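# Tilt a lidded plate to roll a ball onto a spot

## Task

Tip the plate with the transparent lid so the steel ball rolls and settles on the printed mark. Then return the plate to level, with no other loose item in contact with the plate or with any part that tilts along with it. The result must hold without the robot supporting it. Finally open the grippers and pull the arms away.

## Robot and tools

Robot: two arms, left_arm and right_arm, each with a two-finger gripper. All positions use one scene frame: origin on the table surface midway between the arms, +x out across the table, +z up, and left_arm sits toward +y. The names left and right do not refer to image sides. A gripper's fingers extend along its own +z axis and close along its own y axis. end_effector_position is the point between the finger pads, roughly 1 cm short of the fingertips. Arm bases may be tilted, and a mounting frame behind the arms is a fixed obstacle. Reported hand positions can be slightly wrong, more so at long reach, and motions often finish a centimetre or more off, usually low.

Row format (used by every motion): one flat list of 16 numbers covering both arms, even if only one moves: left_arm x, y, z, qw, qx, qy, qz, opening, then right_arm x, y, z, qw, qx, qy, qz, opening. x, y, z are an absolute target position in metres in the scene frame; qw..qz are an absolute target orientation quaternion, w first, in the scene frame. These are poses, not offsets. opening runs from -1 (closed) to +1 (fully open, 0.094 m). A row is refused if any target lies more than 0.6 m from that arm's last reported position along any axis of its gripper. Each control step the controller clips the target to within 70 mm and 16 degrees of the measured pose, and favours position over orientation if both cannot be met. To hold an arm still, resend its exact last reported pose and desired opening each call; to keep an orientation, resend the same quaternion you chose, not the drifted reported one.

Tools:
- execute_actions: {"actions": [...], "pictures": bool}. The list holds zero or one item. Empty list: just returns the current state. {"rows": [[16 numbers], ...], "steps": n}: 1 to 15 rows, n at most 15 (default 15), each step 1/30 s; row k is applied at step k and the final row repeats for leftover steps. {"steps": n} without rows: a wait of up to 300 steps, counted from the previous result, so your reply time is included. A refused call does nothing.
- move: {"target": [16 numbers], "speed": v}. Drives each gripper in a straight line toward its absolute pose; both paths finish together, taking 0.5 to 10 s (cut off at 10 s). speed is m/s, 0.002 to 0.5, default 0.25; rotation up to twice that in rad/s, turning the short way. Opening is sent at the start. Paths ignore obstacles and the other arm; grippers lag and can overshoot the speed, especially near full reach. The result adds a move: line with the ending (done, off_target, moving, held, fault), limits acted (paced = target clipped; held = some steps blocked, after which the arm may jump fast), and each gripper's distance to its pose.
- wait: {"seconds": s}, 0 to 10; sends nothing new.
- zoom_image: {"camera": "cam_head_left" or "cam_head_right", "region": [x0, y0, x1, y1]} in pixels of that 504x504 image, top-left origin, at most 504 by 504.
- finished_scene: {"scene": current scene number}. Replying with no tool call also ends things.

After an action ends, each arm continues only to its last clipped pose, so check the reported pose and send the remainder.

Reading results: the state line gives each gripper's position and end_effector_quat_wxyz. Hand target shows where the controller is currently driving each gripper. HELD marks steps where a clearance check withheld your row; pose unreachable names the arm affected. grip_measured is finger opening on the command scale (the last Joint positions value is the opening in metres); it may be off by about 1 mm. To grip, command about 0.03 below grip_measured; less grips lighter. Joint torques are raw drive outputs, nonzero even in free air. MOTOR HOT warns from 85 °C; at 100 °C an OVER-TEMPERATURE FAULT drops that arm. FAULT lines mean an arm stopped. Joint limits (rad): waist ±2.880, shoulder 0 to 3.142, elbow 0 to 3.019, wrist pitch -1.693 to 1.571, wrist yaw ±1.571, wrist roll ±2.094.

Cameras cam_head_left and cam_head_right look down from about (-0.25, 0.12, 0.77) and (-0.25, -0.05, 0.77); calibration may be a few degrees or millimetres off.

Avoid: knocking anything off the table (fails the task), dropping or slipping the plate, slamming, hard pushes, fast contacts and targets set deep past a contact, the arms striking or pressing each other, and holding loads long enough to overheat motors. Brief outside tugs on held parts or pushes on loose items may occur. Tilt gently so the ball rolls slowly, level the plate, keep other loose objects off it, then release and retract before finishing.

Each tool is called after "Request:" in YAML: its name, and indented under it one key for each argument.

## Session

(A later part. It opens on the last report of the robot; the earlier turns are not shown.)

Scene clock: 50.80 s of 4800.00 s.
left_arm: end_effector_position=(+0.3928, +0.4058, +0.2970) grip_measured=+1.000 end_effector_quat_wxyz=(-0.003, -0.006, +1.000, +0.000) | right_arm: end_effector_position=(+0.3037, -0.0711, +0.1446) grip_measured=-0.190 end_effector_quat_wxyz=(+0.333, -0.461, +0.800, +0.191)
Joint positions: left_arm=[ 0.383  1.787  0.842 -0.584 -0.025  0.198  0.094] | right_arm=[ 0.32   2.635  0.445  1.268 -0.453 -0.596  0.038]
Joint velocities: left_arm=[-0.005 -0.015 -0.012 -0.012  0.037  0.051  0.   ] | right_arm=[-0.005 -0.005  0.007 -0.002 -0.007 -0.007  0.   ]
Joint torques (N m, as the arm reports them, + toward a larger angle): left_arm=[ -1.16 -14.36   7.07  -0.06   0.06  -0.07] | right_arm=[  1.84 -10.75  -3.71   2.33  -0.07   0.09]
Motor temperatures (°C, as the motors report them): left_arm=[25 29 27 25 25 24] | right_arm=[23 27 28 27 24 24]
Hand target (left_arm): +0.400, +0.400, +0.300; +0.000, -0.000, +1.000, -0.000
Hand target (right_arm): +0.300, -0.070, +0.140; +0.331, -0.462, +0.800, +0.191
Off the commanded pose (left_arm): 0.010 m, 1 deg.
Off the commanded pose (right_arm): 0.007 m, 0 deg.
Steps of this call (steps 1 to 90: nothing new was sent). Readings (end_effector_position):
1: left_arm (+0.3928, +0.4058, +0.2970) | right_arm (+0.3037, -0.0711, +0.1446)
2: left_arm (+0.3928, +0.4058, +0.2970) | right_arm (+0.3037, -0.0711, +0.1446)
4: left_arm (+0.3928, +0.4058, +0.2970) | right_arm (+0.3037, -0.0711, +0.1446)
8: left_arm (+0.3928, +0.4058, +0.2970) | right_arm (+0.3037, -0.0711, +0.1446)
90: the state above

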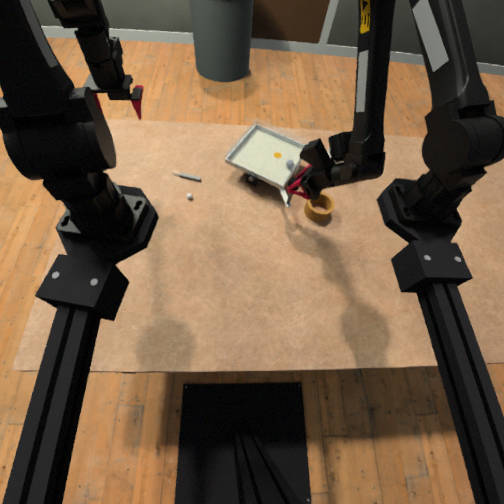

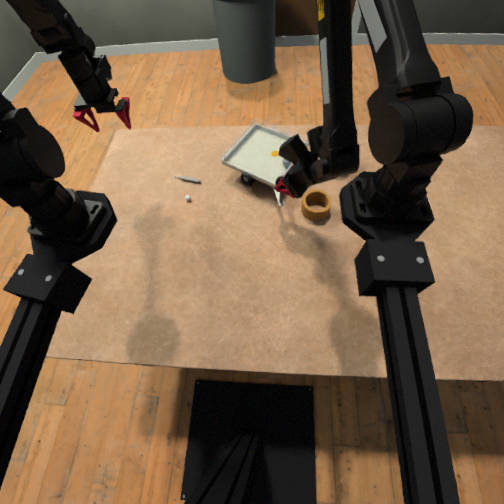

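Request:
execute_actions:
  actions:
    - {"rows":[[0.4,0.4,0.3,0,0,1,0,1,0.306,-0.068,0.155,0.331,-0.462,0.8,0.191,-0.22]],"steps":12}
  pictures: false

Request:
execute_actions:
  actions:
    - {"rows":[[0.4,0.4,0.3,0,0,1,0,1,0.300,-0.0715,0.139,0.331,-0.462,0.8,0.191,-0.22]],"steps":15}
  pictures: false

Request:
execute_actions:
  actions:
    - {"steps":60}

Request:
zoom_image:
  camera: "cam_head_left"
  region: [200,100,340,230]

Scene clock: 58.40 s of 4800.00 s.
left_arm: end_effector_position=(+0.3928, +0.4058, +0.2970) grip_measured=+1.000 end_effector_quat_wxyz=(-0.003, -0.006, +1.000, +0.000) | right_arm: end_effector_position=(+0.3045, -0.0704, +0.1468) grip_measured=-0.190 end_effector_quat_wxyz=(+0.328, -0.461, +0.802, +0.192)
Joint positions: left_arm=[ 0.383  1.787  0.842 -0.584 -0.025  0.198  0.094] | right_arm=[ 0.322  2.615  0.442  1.243 -0.451 -0.594  0.038]
Joint velocities: left_arm=[-0.015  0.005  0.007 -0.012  0.066 -0.022  0.   ] | right_arm=[ 0.015  0.015  0.002 -0.032 -0.066 -0.051  0.001]
Joint torques (N m, as the arm reports them, + toward a larger angle): left_arm=[ -0.59 -14.59   7.02  -0.24   0.03  -0.07] | right_arm=[  1.97 -14.88  -5.28   1.46  -0.08   0.11]
Motor temperatures (°C, as the motors report them): left_arm=[25 29 27 25 25 24] | right_arm=[23 27 28 27 24 24]
Hand target (left_arm): +0.400, +0.400, +0.300; +0.000, -0.000, +1.000, -0.000
Hand target (right_arm): +0.306, -0.068, +0.155; +0.331, -0.462, +0.800, +0.191
Off the commanded pose (left_arm): 0.010 m, 1 deg.
Off the commanded pose (right_arm): 0.009 m, 0 deg.
Steps of this call (steps 1 to 90: nothing new was sent; then 4.20 s passed at rest; steps 91 to 102: all 12 steps of this action). Readings (end_effector_position):
91: left_arm (+0.3928, +0.4058, +0.2970) | right_arm (+0.3036, -0.0711, +0.1446)
92: left_arm (+0.3928, +0.4058, +0.2970) | right_arm (+0.3039, -0.0711, +0.1447)
94: left_arm (+0.3928, +0.4058, +0.2970) | right_arm (+0.3042, -0.0708, +0.1457)
98: left_arm (+0.3928, +0.4058, +0.2970) | right_arm (+0.3045, -0.0704, +0.1468)
102: the state above

Scene clock: 58.90 s of 4800.00 s.
left_arm: end_effector_position=(+0.3928, +0.4058, +0.2970) grip_measured=+1.000 end_effector_quat_wxyz=(-0.003, -0.006, +1.000, +0.000) | right_arm: end_effector_position=(+0.3040, -0.0702, +0.1457) grip_measured=-0.190 end_effector_quat_wxyz=(+0.334, -0.462, +0.799, +0.192)
Joint positions: left_arm=[ 0.383  1.787  0.842 -0.584 -0.025  0.198  0.094] | right_arm=[ 0.322  2.633  0.444  1.271 -0.453 -0.594  0.038]
Joint velocities: left_arm=[-0.024  0.005 -0.002 -0.017 -0.022 -0.037  0.   ] | right_arm=[ 0.015  0.015 -0.022 -0.002 -0.037 -0.037 -0.001]
Joint torques (N m, as the arm reports them, + toward a larger angle): left_arm=[ -1.51 -14.05   7.22  -0.07   0.02  -0.06] | right_arm=[  1.1  -10.47  -3.62   2.19  -0.21   0.  ]
Motor temperatures (°C, as the motors report them): left_arm=[25 29 27 25 25 24] | right_arm=[23 27 28 27 24 24]
Hand target (left_arm): +0.400, +0.400, +0.300; +0.000, -0.000, +1.000, -0.000
Hand target (right_arm): +0.300, -0.072, +0.139; +0.331, -0.462, +0.800, +0.191
Off the commanded pose (left_arm): 0.010 m, 1 deg.
Off the commanded pose (right_arm): 0.008 m, 0 deg.
Steps of this call (steps 1 to 15: all 15 steps of this action). Readings (end_effector_position):
1: left_arm (+0.3928, +0.4058, +0.2970) | right_arm (+0.3045, -0.0703, +0.1468)
2: left_arm (+0.3928, +0.4058, +0.2970) | right_arm (+0.3043, -0.0703, +0.1467)
4: left_arm (+0.3928, +0.4058, +0.2970) | right_arm (+0.3039, -0.0702, +0.1460)
8: left_arm (+0.3928, +0.4058, +0.2970) | right_arm (+0.3040, -0.0702, +0.1457)
15: the state above

Scene clock: 60.90 s of 4800.00 s.
left_arm: end_effector_position=(+0.3928, +0.4058, +0.2970) grip_measured=+1.000 end_effector_quat_wxyz=(-0.003, -0.006, +1.000, +0.000) | right_arm: end_effector_position=(+0.3040, -0.0702, +0.1457) grip_measured=-0.190 end_effector_quat_wxyz=(+0.334, -0.462, +0.799, +0.192)
Joint positions: left_arm=[ 0.383  1.787  0.842 -0.584 -0.025  0.198  0.094] | right_arm=[ 0.322  2.633  0.444  1.271 -0.453 -0.594  0.038]
Joint velocities: left_arm=[-0.015 -0.015  0.002 -0.002  0.037 -0.037  0.   ] | right_arm=[-0.005 -0.024  0.002  0.012  0.066 -0.022 -0.   ]
Joint torques (N m, as the arm reports them, + toward a larger angle): left_arm=[ -1.47 -13.94   7.16  -0.03   0.04  -0.1 ] | right_arm=[  1.11 -10.49  -3.61   2.2   -0.21   0.01]
Motor temperatures (°C, as the motors report them): left_arm=[25 29 27 25 25 24] | right_arm=[23 27 28 27 24 24]
Hand target (left_arm): +0.400, +0.400, +0.300; +0.000, -0.000, +1.000, -0.000
Hand target (right_arm): +0.300, -0.072, +0.139; +0.331, -0.462, +0.800, +0.191
Off the commanded pose (left_arm): 0.010 m, 1 deg.
Off the commanded pose (right_arm): 0.008 m, 0 deg.
Steps of this call (steps 1 to 60: nothing new was sent). Readings (end_effector_position):
1: left_arm (+0.3928, +0.4058, +0.2970) | right_arm (+0.3040, -0.0702, +0.1457)
2: left_arm (+0.3928, +0.4058, +0.2970) | right_arm (+0.3040, -0.0702, +0.1457)
4: left_arm (+0.3928, +0.4058, +0.2970) | right_arm (+0.3040, -0.0702, +0.1457)
8: left_arm (+0.3928, +0.4058, +0.2970) | right_arm (+0.3040, -0.0702, +0.1457)
60: the state above

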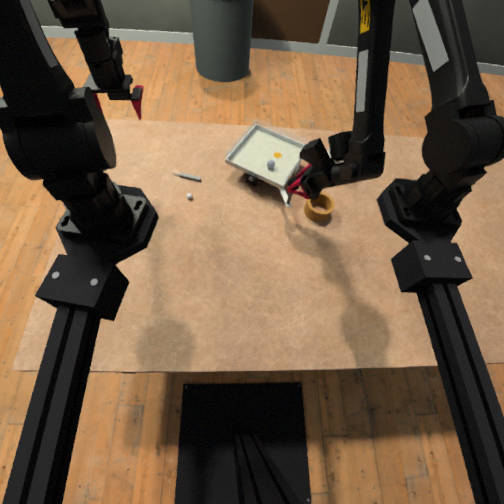

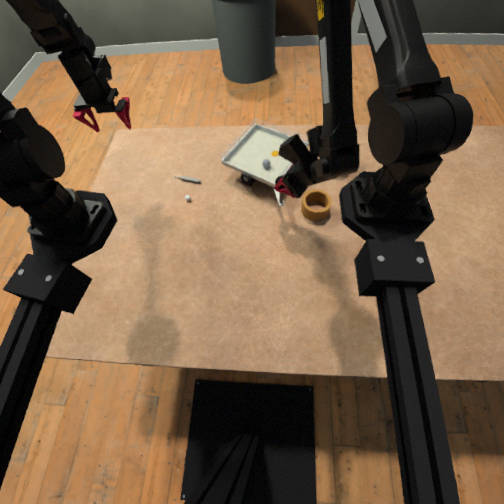

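Region (200, 100, 340, 230) of cam_head_left's 504x504 image, scaled by 3.600, with more detail than that image has; it fills the top 468 rows of this view, and the rest is white.

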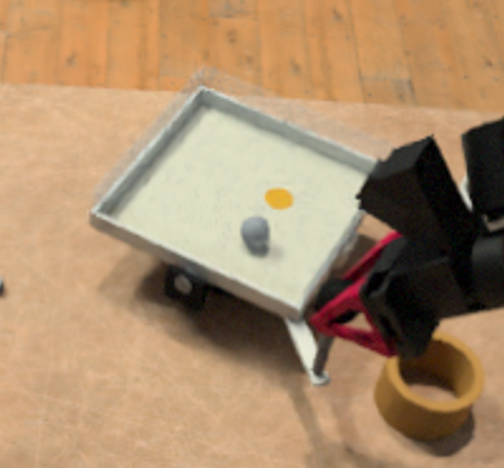

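Need up-right: U pulse longer.

Request:
execute_actions:
  actions:
    - {"rows":[[0.4,0.4,0.3,0,0,1,0,1,0.306,-0.079,0.154,0.331,-0.462,0.8,0.191,-0.22]],"steps":15}
  pictures: false

Request:
execute_actions:
  actions:
    - {"rows":[[0.4,0.4,0.3,0,0,1,0,1,0.300,-0.0705,0.139,0.331,-0.462,0.8,0.191,-0.22]],"steps":15}
  pictures: false

Request:
execute_actions:
  actions:
    - {"steps":60}

Request:
zoom_image:
  camera: "cam_head_left"
  region: [200,100,340,230]

Scene clock: 63.60 s of 4800.00 s.
left_arm: end_effector_position=(+0.3928, +0.4058, +0.2970) grip_measured=+1.000 end_effector_quat_wxyz=(-0.003, -0.006, +1.000, +0.000) | right_arm: end_effector_position=(+0.3054, -0.0711, +0.1486) grip_measured=-0.190 end_effector_quat_wxyz=(+0.330, -0.460, +0.799, +0.201)
Joint positions: left_arm=[ 0.383  1.787  0.842 -0.584 -0.025  0.198  0.094] | right_arm=[ 0.305  2.612  0.443  1.237 -0.48  -0.602  0.038]
Joint velocities: left_arm=[-0.015  0.005 -0.007 -0.022  0.007  0.037  0.   ] | right_arm=[-0.015 -0.015 -0.002 -0.012  0.022 -0.081  0.   ]
Joint torques (N m, as the arm reports them, + toward a larger angle): left_arm=[ -1.38 -15.04   7.18  -0.24   0.06  -0.06] | right_arm=[ -0.66 -14.26  -5.72   1.22  -0.06  -0.3 ]
Motor temperatures (°C, as the motors report them): left_arm=[25 29 27 25 25 24] | right_arm=[23 27 28 27 24 24]
Hand target (left_arm): +0.400, +0.400, +0.300; +0.000, -0.000, +1.000, -0.000
Hand target (right_arm): +0.306, -0.079, +0.154; +0.331, -0.462, +0.800, +0.191
Off the commanded pose (left_arm): 0.010 m, 1 deg.
Off the commanded pose (right_arm): 0.010 m, 1 deg.
Steps of this call (steps 1 to 66: nothing new was sent; steps 67 to 81: all 15 steps of this action). Readings (end_effector_position):
67: left_arm (+0.3928, +0.4058, +0.2970) | right_arm (+0.3035, -0.0701, +0.1458)
68: left_arm (+0.3928, +0.4058, +0.2970) | right_arm (+0.3038, -0.0705, +0.1463)
70: left_arm (+0.3928, +0.4058, +0.2970) | right_arm (+0.3052, -0.0709, +0.1481)
74: left_arm (+0.3928, +0.4058, +0.2970) | right_arm (+0.3054, -0.0711, +0.1486)
81: the state above

Scene clock: 64.10 s of 4800.00 s.
left_arm: end_effector_position=(+0.3928, +0.4058, +0.2970) grip_measured=+1.000 end_effector_quat_wxyz=(-0.003, -0.006, +1.000, +0.000) | right_arm: end_effector_position=(+0.3040, -0.0702, +0.1460) grip_measured=-0.190 end_effector_quat_wxyz=(+0.334, -0.462, +0.799, +0.193)
Joint positions: left_arm=[ 0.383  1.787  0.842 -0.584 -0.025  0.198  0.094] | right_arm=[ 0.32   2.633  0.444  1.271 -0.458 -0.595  0.038]
Joint velocities: left_arm=[ 0.005  0.015  0.002 -0.012 -0.007 -0.037  0.   ] | right_arm=[-0.005 -0.015 -0.022 -0.012  0.007 -0.051  0.   ]
Joint torques (N m, as the arm reports them, + toward a larger angle): left_arm=[ -0.62 -14.96   7.2   -0.12   0.04  -0.07] | right_arm=[  1.62 -10.52  -3.61   2.21   0.05   0.06]
Motor temperatures (°C, as the motors report them): left_arm=[25 29 27 25 25 24] | right_arm=[23 27 28 27 24 24]
Hand target (left_arm): +0.400, +0.400, +0.300; +0.000, -0.000, +1.000, -0.000
Hand target (right_arm): +0.300, -0.071, +0.139; +0.331, -0.462, +0.800, +0.191
Off the commanded pose (left_arm): 0.010 m, 1 deg.
Off the commanded pose (right_arm): 0.008 m, 0 deg.
Steps of this call (steps 1 to 15: all 15 steps of this action). Readings (end_effector_position):
1: left_arm (+0.3928, +0.4058, +0.2970) | right_arm (+0.3058, -0.0711, +0.1486)
2: left_arm (+0.3928, +0.4058, +0.2970) | right_arm (+0.3057, -0.0708, +0.1482)
4: left_arm (+0.3928, +0.4058, +0.2970) | right_arm (+0.3043, -0.0704, +0.1465)
8: left_arm (+0.3928, +0.4058, +0.2970) | right_arm (+0.3040, -0.0702, +0.1460)
15: the state above

Scene clock: 66.10 s of 4800.00 s.
left_arm: end_effector_position=(+0.3928, +0.4058, +0.2970) grip_measured=+1.000 end_effector_quat_wxyz=(-0.003, -0.006, +1.000, +0.000) | right_arm: end_effector_position=(+0.3040, -0.0702, +0.1460) grip_measured=-0.190 end_effector_quat_wxyz=(+0.334, -0.462, +0.799, +0.193)
Joint positions: left_arm=[ 0.383  1.787  0.842 -0.584 -0.025  0.198  0.094] | right_arm=[ 0.32   2.633  0.444  1.271 -0.458 -0.595  0.038]
Joint velocities: left_arm=[-0.015 -0.015  0.012  0.002  0.022 -0.007  0.   ] | right_arm=[-0.005  0.005  0.002 -0.012 -0.007  0.081  0.001]
Joint torques (N m, as the arm reports them, + toward a larger angle): left_arm=[ -0.87 -14.45   7.09  -0.12   0.03  -0.03] | right_arm=[  1.63 -10.52  -3.6    2.2    0.05   0.06]
Motor temperatures (°C, as the motors report them): left_arm=[25 29 27 25 25 24] | right_arm=[23 27 28 27 24 24]
Hand target (left_arm): +0.400, +0.400, +0.300; +0.000, -0.000, +1.000, -0.000
Hand target (right_arm): +0.300, -0.071, +0.139; +0.331, -0.462, +0.800, +0.191
Off the commanded pose (left_arm): 0.010 m, 1 deg.
Off the commanded pose (right_arm): 0.008 m, 0 deg.
Steps of this call (steps 1 to 60: nothing new was sent). Readings (end_effector_position):
1: left_arm (+0.3928, +0.4058, +0.2970) | right_arm (+0.3040, -0.0702, +0.1460)
2: left_arm (+0.3928, +0.4058, +0.2970) | right_arm (+0.3040, -0.0702, +0.1460)
4: left_arm (+0.3928, +0.4058, +0.2970) | right_arm (+0.3040, -0.0702, +0.1460)
8: left_arm (+0.3928, +0.4058, +0.2970) | right_arm (+0.3040, -0.0702, +0.1460)
60: the state above

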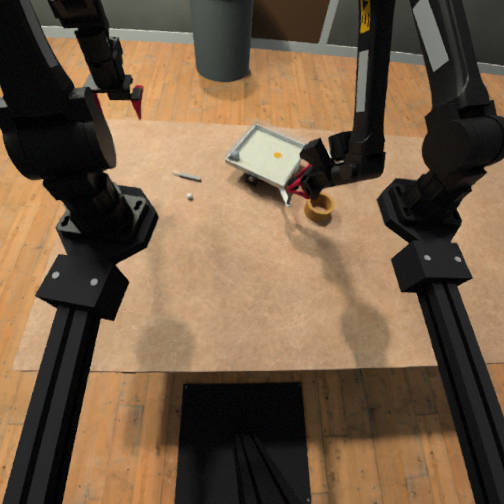

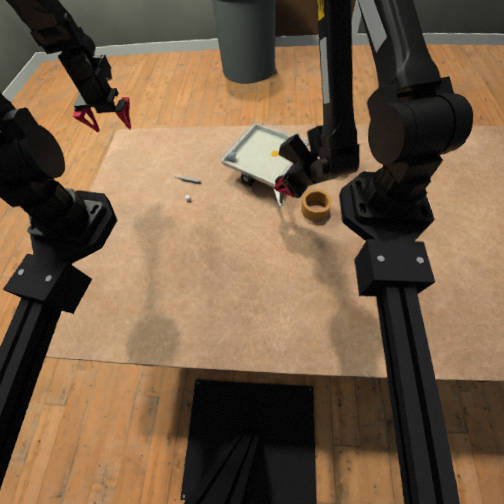

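Region (200, 100, 340, 230) of cam_head_left's 504x504 image, scaled by 3.600, with more detail than that image has; it fills the top 468 rows of this view, and the rest is white.

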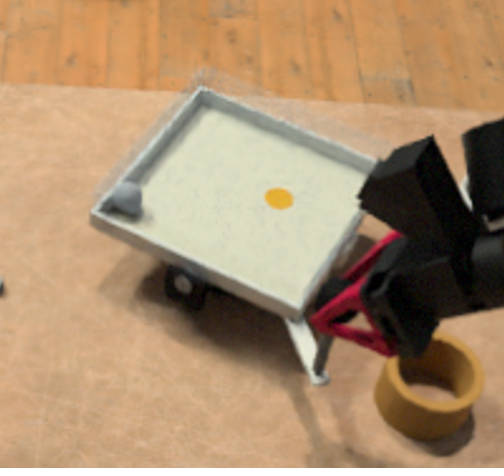

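Request:
execute_actions:
  actions:
    - {"rows":[[0.4,0.4,0.3,0,0,1,0,1,0.2995,-0.081,0.136,0.331,-0.462,0.8,0.191,-0.22]],"steps":15}
  pictures: false

Request:
execute_actions:
  actions:
    - {"rows":[[0.4,0.4,0.3,0,0,1,0,1,0.305,-0.0705,0.152,0.331,-0.462,0.8,0.191,-0.22]],"steps":15}
  pictures: false

Request:
execute_actions:
  actions:
    - {"steps":60}

Request:
zoom_image:
  camera: "cam_head_left"
  region: [200,100,340,230]

Scene clock: 69.63 s of 4800.00 s.
left_arm: end_effector_position=(+0.3928, +0.4058, +0.2970) grip_measured=+1.000 end_effector_quat_wxyz=(-0.003, -0.006, +1.000, +0.000) | right_arm: end_effector_position=(+0.3037, -0.0719, +0.1447) grip_measured=-0.190 end_effector_quat_wxyz=(+0.336, -0.461, +0.797, +0.200)
Joint positions: left_arm=[ 0.383  1.787  0.842 -0.584 -0.025  0.198  0.094] | right_arm=[ 0.302  2.641  0.448  1.271 -0.482 -0.607  0.038]
Joint velocities: left_arm=[ 0.005  0.005 -0.017  0.012 -0.007  0.007  0.   ] | right_arm=[-0.005 -0.005 -0.022 -0.007  0.022 -0.007  0.   ]
Joint torques (N m, as the arm reports them, + toward a larger angle): left_arm=[ -1.03 -14.15   7.14  -0.08   0.03  -0.1 ] | right_arm=[ -0.84 -10.23  -4.01   1.86  -0.07  -0.3 ]
Motor temperatures (°C, as the motors report them): left_arm=[25 29 27 25 25 24] | right_arm=[23 27 28 27 24 24]
Hand target (left_arm): +0.400, +0.400, +0.300; +0.000, -0.000, +1.000, -0.000
Hand target (right_arm): +0.299, -0.081, +0.136; +0.330, -0.462, +0.800, +0.191
Off the commanded pose (left_arm): 0.010 m, 1 deg.
Off the commanded pose (right_arm): 0.013 m, 1 deg.
Steps of this call (steps 1 to 90: nothing new was sent; then 0.03 s passed at rest; steps 91 to 105: all 15 steps of this action). Readings (end_effector_position):
91: left_arm (+0.3928, +0.4058, +0.2970) | right_arm (+0.3037, -0.0700, +0.1461)
92: left_arm (+0.3928, +0.4058, +0.2970) | right_arm (+0.3038, -0.0703, +0.1460)
94: left_arm (+0.3928, +0.4058, +0.2970) | right_arm (+0.3040, -0.0713, +0.1455)
98: left_arm (+0.3928, +0.4058, +0.2970) | right_arm (+0.3037, -0.0719, +0.1447)
105: the state above

Scene clock: 70.13 s of 4800.00 s.
left_arm: end_effector_position=(+0.3928, +0.4058, +0.2970) grip_measured=+1.000 end_effector_quat_wxyz=(-0.003, -0.006, +1.000, +0.000) | right_arm: end_effector_position=(+0.3043, -0.0713, +0.1457) grip_measured=-0.190 end_effector_quat_wxyz=(+0.330, -0.461, +0.800, +0.194)
Joint positions: left_arm=[ 0.383  1.787  0.842 -0.584 -0.025  0.198  0.094] | right_arm=[ 0.315  2.625  0.444  1.251 -0.461 -0.599  0.038]
Joint velocities: left_arm=[-0.015 -0.015 -0.017  0.002  0.007  0.022  0.   ] | right_arm=[ 0.005  0.005 -0.002 -0.002 -0.081  0.037  0.   ]
Joint torques (N m, as the arm reports them, + toward a larger angle): left_arm=[ -0.32 -15.28   7.12  -0.06   0.05  -0.03] | right_arm=[  1.75 -14.58  -5.28   1.35   0.06   0.06]
Motor temperatures (°C, as the motors report them): left_arm=[25 29 27 25 25 24] | right_arm=[23 27 28 27 24 24]
Hand target (left_arm): +0.400, +0.400, +0.300; +0.000, -0.000, +1.000, -0.000
Hand target (right_arm): +0.305, -0.070, +0.152; +0.331, -0.462, +0.800, +0.191
Off the commanded pose (left_arm): 0.010 m, 1 deg.
Off the commanded pose (right_arm): 0.006 m, 0 deg.
Steps of this call (steps 1 to 15: all 15 steps of this action). Readings (end_effector_position):
1: left_arm (+0.3928, +0.4058, +0.2970) | right_arm (+0.3041, -0.0722, +0.1445)
2: left_arm (+0.3928, +0.4058, +0.2970) | right_arm (+0.3039, -0.0721, +0.1441)
4: left_arm (+0.3928, +0.4058, +0.2970) | right_arm (+0.3042, -0.0717, +0.1448)
8: left_arm (+0.3928, +0.4058, +0.2970) | right_arm (+0.3043, -0.0713, +0.1457)
15: the state above

Scene clock: 72.13 s of 4800.00 s.
left_arm: end_effector_position=(+0.3928, +0.4058, +0.2970) grip_measured=+1.000 end_effector_quat_wxyz=(-0.003, -0.006, +1.000, +0.000) | right_arm: end_effector_position=(+0.3043, -0.0713, +0.1457) grip_measured=-0.190 end_effector_quat_wxyz=(+0.330, -0.461, +0.800, +0.194)
Joint positions: left_arm=[ 0.383  1.787  0.842 -0.584 -0.025  0.198  0.094] | right_arm=[ 0.315  2.625  0.444  1.251 -0.461 -0.599  0.038]
Joint velocities: left_arm=[ 0.005 -0.005  0.002  0.012 -0.095  0.022  0.   ] | right_arm=[-0.005 -0.005 -0.007 -0.027  0.007 -0.051 -0.001]
Joint torques (N m, as the arm reports them, + toward a larger angle): left_arm=[ -0.75 -14.85   7.25  -0.12   0.06  -0.07] | right_arm=[  1.76 -14.51  -5.29   1.35   0.06   0.06]
Motor temperatures (°C, as the motors report them): left_arm=[25 29 27 25 25 24] | right_arm=[23 27 28 27 24 24]
Hand target (left_arm): +0.400, +0.400, +0.300; +0.000, -0.000, +1.000, -0.000
Hand target (right_arm): +0.305, -0.070, +0.152; +0.331, -0.462, +0.800, +0.191
Off the commanded pose (left_arm): 0.010 m, 1 deg.
Off the commanded pose (right_arm): 0.006 m, 0 deg.
Steps of this call (steps 1 to 60: nothing new was sent). Readings (end_effector_position):
1: left_arm (+0.3928, +0.4058, +0.2970) | right_arm (+0.3043, -0.0713, +0.1457)
2: left_arm (+0.3928, +0.4058, +0.2970) | right_arm (+0.3043, -0.0713, +0.1457)
4: left_arm (+0.3928, +0.4058, +0.2970) | right_arm (+0.3043, -0.0713, +0.1457)
8: left_arm (+0.3928, +0.4058, +0.2970) | right_arm (+0.3043, -0.0713, +0.1457)
60: the state above

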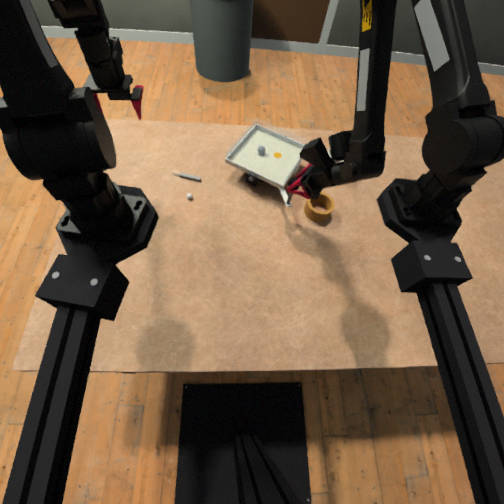

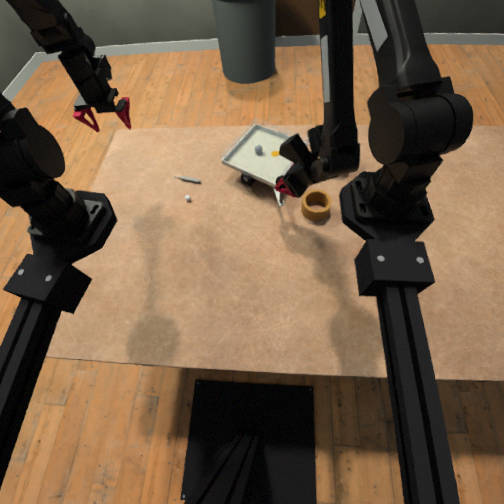

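Region (200, 100, 340, 230) of cam_head_left's 504x504 image, scaled by 3.600, with more detail than that image has; it fills the top 468 rows of this view, and the rest is white.

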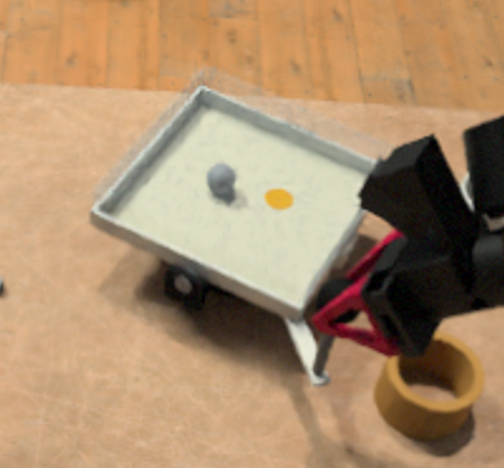

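Request:
execute_actions:
  actions:
    - {"rows":[[0.4,0.4,0.3,0,0,1,0,1,0.305,-0.069,0.152,0.331,-0.462,0.8,0.191,-0.22]],"steps":15}

Request:
execute_actions:
  actions:
    - {"steps":45}

Request:
zoom_image:
  camera: "cam_head_left"
  region: [200,100,340,230]

Scene clock: 74.60 s of 4800.00 s.
left_arm: end_effector_position=(+0.3928, +0.4058, +0.2970) grip_measured=+1.000 end_effector_quat_wxyz=(-0.003, -0.006, +1.000, +0.000) | right_arm: end_effector_position=(+0.3043, -0.0711, +0.1457) grip_measured=-0.190 end_effector_quat_wxyz=(+0.330, -0.461, +0.801, +0.193)
Joint positions: left_arm=[ 0.383  1.787  0.842 -0.584 -0.025  0.198  0.094] | right_arm=[ 0.318  2.624  0.444  1.251 -0.456 -0.596  0.038]
Joint velocities: left_arm=[-0.005 -0.005  0.002 -0.007 -0.007 -0.022  0.   ] | right_arm=[-0.015 -0.015 -0.002 -0.027  0.051  0.051 -0.   ]
Joint torques (N m, as the arm reports them, + toward a larger angle): left_arm=[ -1.38 -15.19   7.22  -0.37   0.03  -0.06] | right_arm=[  2.04 -14.47  -5.17   1.44   0.04   0.09]
Motor temperatures (°C, as the motors report them): left_arm=[25 29 27 25 25 24] | right_arm=[23 27 28 27 24 24]
Hand target (left_arm): +0.400, +0.400, +0.300; +0.000, -0.000, +1.000, -0.000
Hand target (right_arm): +0.305, -0.069, +0.152; +0.331, -0.462, +0.800, +0.191
Off the commanded pose (left_arm): 0.010 m, 1 deg.
Off the commanded pose (right_arm): 0.007 m, 0 deg.
Steps of this call (steps 1 to 59: nothing new was sent; steps 60 to 74: all 15 steps of this action). Readings (end_effector_position):
60: left_arm (+0.3928, +0.4058, +0.2970) | right_arm (+0.3043, -0.0713, +0.1457)
61: left_arm (+0.3928, +0.4058, +0.2970) | right_arm (+0.3044, -0.0712, +0.1457)
63: left_arm (+0.3928, +0.4058, +0.2970) | right_arm (+0.3044, -0.0712, +0.1457)
67: left_arm (+0.3928, +0.4058, +0.2970) | right_arm (+0.3043, -0.0711, +0.1457)
74: the state above

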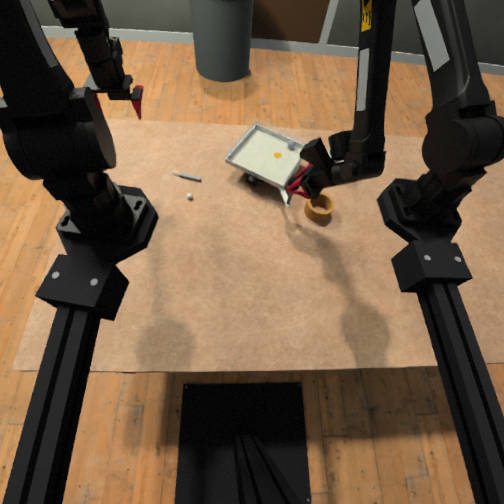

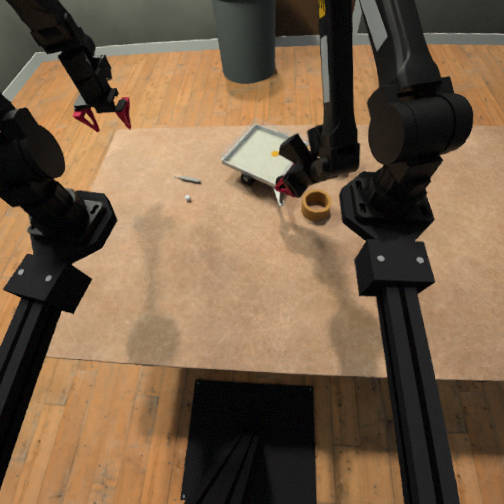

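Scene clock: 76.10 s of 4800.00 s.
left_arm: end_effector_position=(+0.3928, +0.4058, +0.2970) grip_measured=+1.000 end_effector_quat_wxyz=(-0.003, -0.006, +1.000, +0.000) | right_arm: end_effector_position=(+0.3043, -0.0711, +0.1457) grip_measured=-0.190 end_effector_quat_wxyz=(+0.330, -0.461, +0.801, +0.193)
Joint positions: left_arm=[ 0.383  1.787  0.842 -0.584 -0.025  0.198  0.094] | right_arm=[ 0.318  2.624  0.444  1.251 -0.456 -0.596  0.038]
Joint velocities: left_arm=[-0.015  0.005  0.002  0.007  0.095 -0.022  0.   ] | right_arm=[ 0.005  0.005 -0.012 -0.002  0.007 -0.095 -0.001]
Joint torques (N m, as the arm reports them, + toward a larger angle): left_arm=[ -1.48 -15.02   7.01  -0.14   0.07  -0.06] | right_arm=[  2.1  -14.52  -5.17   1.44   0.04   0.1 ]
Motor temperatures (°C, as the motors report them): left_arm=[25 29 27 25 25 24] | right_arm=[23 27 29 27 24 24]
Hand target (left_arm): +0.400, +0.400, +0.300; +0.000, -0.000, +1.000, -0.000
Hand target (right_arm): +0.305, -0.069, +0.152; +0.331, -0.462, +0.800, +0.191
Off the commanded pose (left_arm): 0.010 m, 1 deg.
Off the commanded pose (right_arm): 0.007 m, 0 deg.
Steps of this call (steps 1 to 45: nothing new was sent). Readings (end_effector_position):
1: left_arm (+0.3928, +0.4058, +0.2970) | right_arm (+0.3043, -0.0711, +0.1457)
2: left_arm (+0.3928, +0.4058, +0.2970) | right_arm (+0.3043, -0.0711, +0.1457)
4: left_arm (+0.3928, +0.4058, +0.2970) | right_arm (+0.3043, -0.0711, +0.1457)
8: left_arm (+0.3928, +0.4058, +0.2970) | right_arm (+0.3043, -0.0711, +0.1457)
45: the state above

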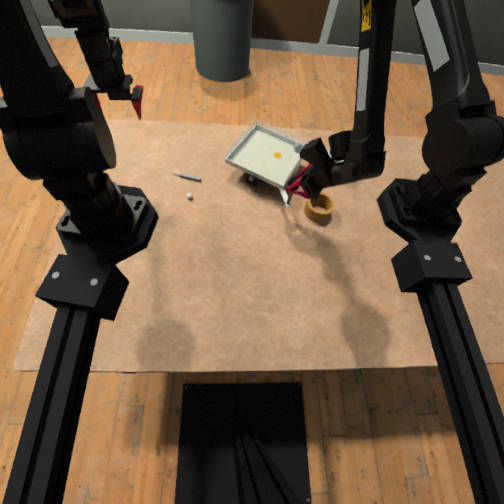

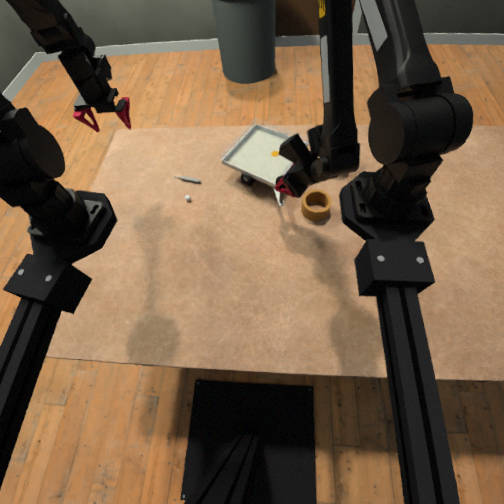

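Region (200, 100, 340, 230) of cam_head_left's 504x504 image, scaled by 3.600, with more detail than that image has; it fills the top 468 rows of this view, and the rest is white.

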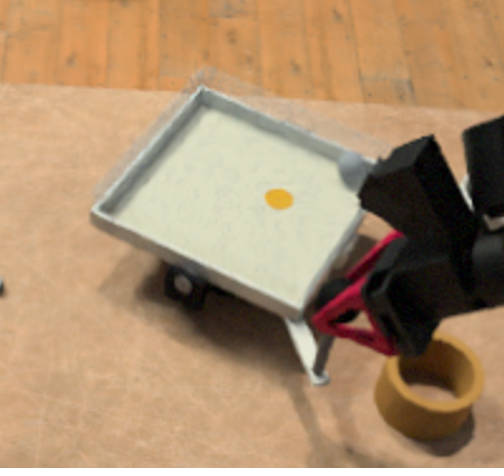

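Request:
execute_actions:
  actions:
    - {"rows":[[0.4,0.4,0.3,0,0,1,0,1,0.305,-0.065,0.152,0.331,-0.462,0.8,0.191,-0.22]],"steps":15}
  pictures: false

Request:
execute_actions:
  actions:
    - {"steps":15}

Request:
execute_actions:
  actions:
    - {"rows":[[0.4,0.4,0.3,0,0,1,0,1,0.2995,-0.081,0.136,0.331,-0.462,0.8,0.191,-0.22]],"steps":7}
  pictures: false

Request:
execute_actions:
  actions:
    - {"rows":[[0.4,0.4,0.3,0,0,1,0,1,0.305,-0.0682,0.152,0.331,-0.462,0.8,0.191,-0.22]],"steps":15}

Request:
execute_actions:
  actions:
    - {"steps":75}

Request:
zoom_image:
  camera: "cam_head_left"
  region: [200,100,340,230]

Scene clock: 79.30 s of 4800.00 s.
left_arm: end_effector_position=(+0.3928, +0.4058, +0.2970) grip_measured=+1.000 end_effector_quat_wxyz=(-0.003, -0.006, +1.000, +0.000) | right_arm: end_effector_position=(+0.3039, -0.0703, +0.1448) grip_measured=-0.190 end_effector_quat_wxyz=(+0.328, -0.462, +0.802, +0.188)
Joint positions: left_arm=[ 0.383  1.787  0.842 -0.584 -0.025  0.198  0.094] | right_arm=[ 0.329  2.623  0.443  1.251 -0.438 -0.591  0.038]
Joint velocities: left_arm=[-0.005  0.005 -0.002  0.007  0.051 -0.007  0.   ] | right_arm=[ 0.005 -0.005  0.012 -0.007  0.022  0.007 -0.   ]
Joint torques (N m, as the arm reports them, + toward a larger angle): left_arm=[ -1.49 -14.79   7.23  -0.03   0.07  -0.08] | right_arm=[  2.56 -14.49  -4.9    1.6   -0.25   0.22]
Motor temperatures (°C, as the motors report them): left_arm=[25 30 27 25 25 24] | right_arm=[23 27 29 27 24 24]
Hand target (left_arm): +0.400, +0.400, +0.300; +0.000, -0.000, +1.000, -0.000
Hand target (right_arm): +0.305, -0.065, +0.152; +0.331, -0.462, +0.800, +0.191
Off the commanded pose (left_arm): 0.010 m, 1 deg.
Off the commanded pose (right_arm): 0.009 m, 1 deg.
Steps of this call (steps 1 to 81: nothing new was sent; steps 82 to 96: all 15 steps of this action). Readings (end_effector_position):
82: left_arm (+0.3928, +0.4058, +0.2970) | right_arm (+0.3043, -0.0712, +0.1455)
83: left_arm (+0.3928, +0.4058, +0.2970) | right_arm (+0.3042, -0.0709, +0.1454)
85: left_arm (+0.3928, +0.4058, +0.2970) | right_arm (+0.3039, -0.0705, +0.1449)
89: left_arm (+0.3928, +0.4058, +0.2970) | right_arm (+0.3039, -0.0703, +0.1448)
96: the state above

Scene clock: 79.80 s of 4800.00 s.
left_arm: end_effector_position=(+0.3928, +0.4058, +0.2970) grip_measured=+1.000 end_effector_quat_wxyz=(-0.003, -0.006, +1.000, +0.000) | right_arm: end_effector_position=(+0.3039, -0.0703, +0.1448) grip_measured=-0.190 end_effector_quat_wxyz=(+0.328, -0.462, +0.802, +0.188)
Joint positions: left_arm=[ 0.383  1.787  0.842 -0.584 -0.025  0.198  0.094] | right_arm=[ 0.329  2.623  0.443  1.251 -0.438 -0.591  0.038]
Joint velocities: left_arm=[-0.005 -0.005  0.017 -0.017 -0.022 -0.11   0.   ] | right_arm=[-0.005 -0.005 -0.017 -0.012  0.037 -0.066 -0.   ]
Joint torques (N m, as the arm reports them, + toward a larger angle): left_arm=[ -1.03 -13.8    7.13  -0.09   0.07  -0.05] | right_arm=[  2.59 -14.47  -4.92   1.59  -0.25   0.22]
Motor temperatures (°C, as the motors report them): left_arm=[25 30 27 25 25 24] | right_arm=[23 27 29 27 24 24]
Hand target (left_arm): +0.400, +0.400, +0.300; +0.000, -0.000, +1.000, -0.000
Hand target (right_arm): +0.305, -0.065, +0.152; +0.331, -0.462, +0.800, +0.191
Off the commanded pose (left_arm): 0.010 m, 1 deg.
Off the commanded pose (right_arm): 0.009 m, 1 deg.
Steps of this call (steps 1 to 15: nothing new was sent). Readings (end_effector_position):
1: left_arm (+0.3928, +0.4058, +0.2970) | right_arm (+0.3039, -0.0703, +0.1448)
2: left_arm (+0.3928, +0.4058, +0.2970) | right_arm (+0.3039, -0.0703, +0.1448)
4: left_arm (+0.3928, +0.4058, +0.2970) | right_arm (+0.3039, -0.0703, +0.1448)
8: left_arm (+0.3928, +0.4058, +0.2970) | right_arm (+0.3039, -0.0703, +0.1448)
15: the state above

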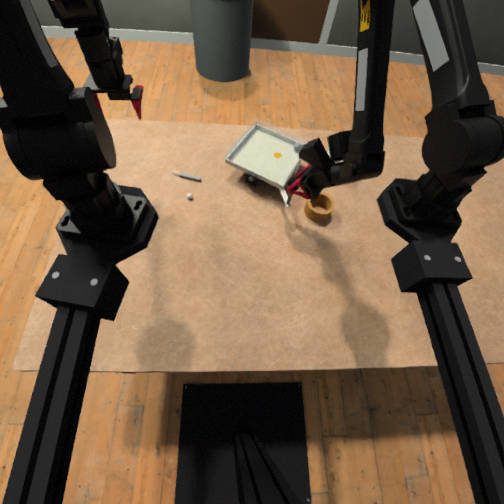

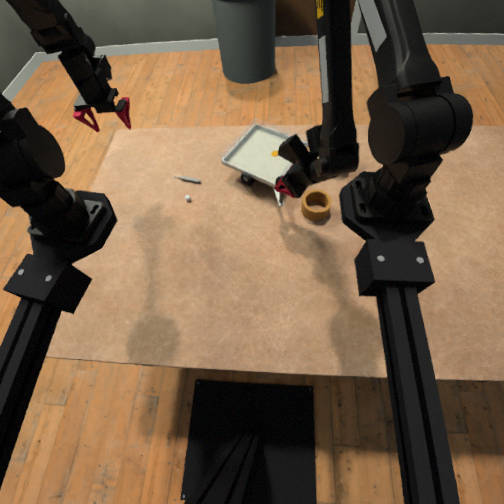

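Scene clock: 80.03 s of 4800.00 s.
left_arm: end_effector_position=(+0.3928, +0.4058, +0.2970) grip_measured=+1.000 end_effector_quat_wxyz=(-0.003, -0.006, +1.000, +0.000) | right_arm: end_effector_position=(+0.3033, -0.0735, +0.1432) grip_measured=-0.190 end_effector_quat_wxyz=(+0.333, -0.460, +0.799, +0.200)
Joint positions: left_arm=[ 0.383  1.787  0.842 -0.584 -0.025  0.198  0.094] | right_arm=[ 0.297  2.644  0.45   1.266 -0.482 -0.607  0.038]
Joint velocities: left_arm=[-0.005 -0.015  0.002 -0.002 -0.037 -0.007  0.   ] | right_arm=[-0.005  0.015  0.002 -0.007  0.037 -0.081  0.001]
Joint torques (N m, as the arm reports them, + toward a larger angle): left_arm=[ -1.71 -14.57   7.21  -0.02   0.07  -0.07] | right_arm=[ -0.2  -10.87  -4.1    2.09  -0.07  -0.27]
Motor temperatures (°C, as the motors report them): left_arm=[25 30 27 25 25 24] | right_arm=[23 27 29 27 24 24]
Hand target (left_arm): +0.400, +0.400, +0.300; +0.000, -0.000, +1.000, -0.000
Hand target (right_arm): +0.299, -0.081, +0.136; +0.330, -0.462, +0.800, +0.191
Off the commanded pose (left_arm): 0.010 m, 1 deg.
Off the commanded pose (right_arm): 0.011 m, 1 deg.
Steps of this call (steps 1 to 7: all 7 steps of this action). Readings (end_effector_position):
1: left_arm (+0.3928, +0.4058, +0.2970) | right_arm (+0.3033, -0.0700, +0.1453)
2: left_arm (+0.3928, +0.4058, +0.2970) | right_arm (+0.3038, -0.0702, +0.1459)
4: left_arm (+0.3928, +0.4058, +0.2970) | right_arm (+0.3040, -0.0723, +0.1451)
7: the state above

Scene clock: 80.53 s of 4800.00 s.
left_arm: end_effector_position=(+0.3928, +0.4058, +0.2970) grip_measured=+1.000 end_effector_quat_wxyz=(-0.003, -0.006, +1.000, +0.000) | right_arm: end_effector_position=(+0.3040, -0.0713, +0.1451) grip_measured=-0.190 end_effector_quat_wxyz=(+0.329, -0.461, +0.802, +0.191)
Joint positions: left_arm=[ 0.383  1.787  0.842 -0.584 -0.025  0.198  0.094] | right_arm=[ 0.32   2.625  0.444  1.252 -0.451 -0.595  0.038]
Joint velocities: left_arm=[-0.005 -0.005 -0.002 -0.017  0.022 -0.022  0.   ] | right_arm=[-0.015 -0.015 -0.017  0.007 -0.007 -0.007  0.001]
Joint torques (N m, as the arm reports them, + toward a larger angle): left_arm=[ -0.71 -14.14   7.09  -0.19   0.01  -0.09] | right_arm=[  2.1  -14.59  -5.14   1.42  -0.11   0.12]
Motor temperatures (°C, as the motors report them): left_arm=[25 30 27 25 25 24] | right_arm=[23 27 29 27 24 24]
Hand target (left_arm): +0.400, +0.400, +0.300; +0.000, -0.000, +1.000, -0.000
Hand target (right_arm): +0.305, -0.068, +0.152; +0.331, -0.462, +0.800, +0.191
Off the commanded pose (left_arm): 0.010 m, 1 deg.
Off the commanded pose (right_arm): 0.008 m, 0 deg.
Steps of this call (steps 1 to 15: all 15 steps of this action). Readings (end_effector_position):
1: left_arm (+0.3928, +0.4058, +0.2970) | right_arm (+0.3038, -0.0736, +0.1430)
2: left_arm (+0.3928, +0.4058, +0.2970) | right_arm (+0.3038, -0.0732, +0.1431)
4: left_arm (+0.3928, +0.4058, +0.2970) | right_arm (+0.3037, -0.0719, +0.1439)
8: left_arm (+0.3928, +0.4058, +0.2970) | right_arm (+0.3040, -0.0713, +0.1451)
15: the state above

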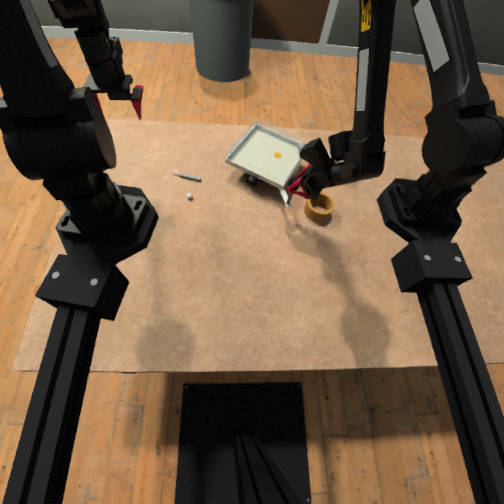

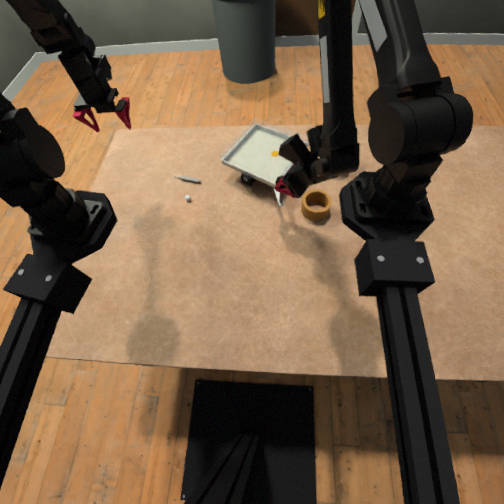

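Scene clock: 83.03 s of 4800.00 s.
left_arm: end_effector_position=(+0.3928, +0.4058, +0.2970) grip_measured=+1.000 end_effector_quat_wxyz=(-0.003, -0.006, +1.000, +0.000) | right_arm: end_effector_position=(+0.3040, -0.0713, +0.1451) grip_measured=-0.190 end_effector_quat_wxyz=(+0.329, -0.461, +0.802, +0.191)
Joint positions: left_arm=[ 0.383  1.787  0.842 -0.584 -0.025  0.198  0.094] | right_arm=[ 0.32   2.625  0.444  1.252 -0.451 -0.595  0.038]
Joint velocities: left_arm=[-0.015  0.005  0.002 -0.007  0.095 -0.007  0.   ] | right_arm=[-0.015 -0.005 -0.012  0.007  0.022 -0.022  0.   ]
Joint torques (N m, as the arm reports them, + toward a larger angle): left_arm=[ -1.16 -14.31   7.04   0.07   0.12  -0.05] | right_arm=[  2.13 -14.61  -5.15   1.4   -0.11   0.12]
Motor temperatures (°C, as the motors report them): left_arm=[25 30 27 25 25 24] | right_arm=[23 28 29 27 24 24]
Hand target (left_arm): +0.400, +0.400, +0.300; +0.000, -0.000, +1.000, -0.000
Hand target (right_arm): +0.305, -0.068, +0.152; +0.331, -0.462, +0.800, +0.191
Off the commanded pose (left_arm): 0.010 m, 1 deg.
Off the commanded pose (right_arm): 0.008 m, 0 deg.
Steps of this call (steps 1 to 75: nothing new was sent). Readings (end_effector_position):
1: left_arm (+0.3928, +0.4058, +0.2970) | right_arm (+0.3040, -0.0713, +0.1451)
2: left_arm (+0.3928, +0.4058, +0.2970) | right_arm (+0.3040, -0.0713, +0.1451)
4: left_arm (+0.3928, +0.4058, +0.2970) | right_arm (+0.3040, -0.0713, +0.1451)
8: left_arm (+0.3928, +0.4058, +0.2970) | right_arm (+0.3040, -0.0713, +0.1451)
75: the state above

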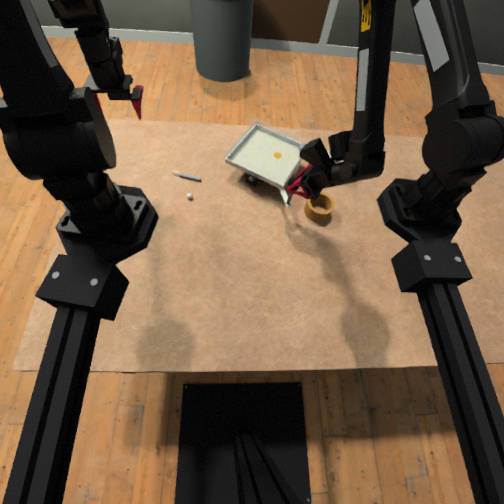

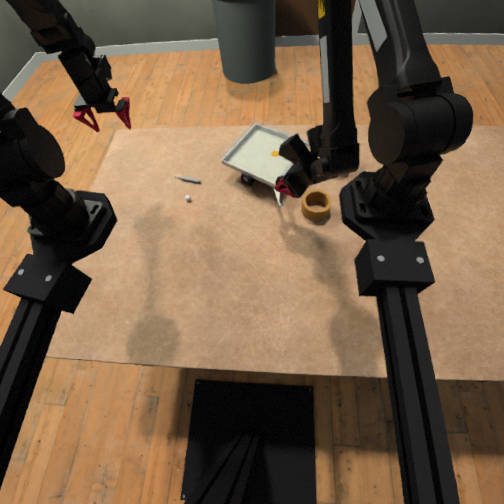

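Region (200, 100, 340, 230) of cam_head_left's 504x504 image, scaled by 3.600, with more detail than that image has; it fills the top 468 rows of this view, and the rest is white.

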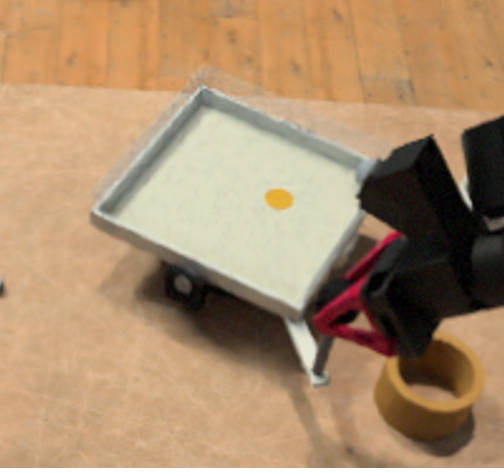

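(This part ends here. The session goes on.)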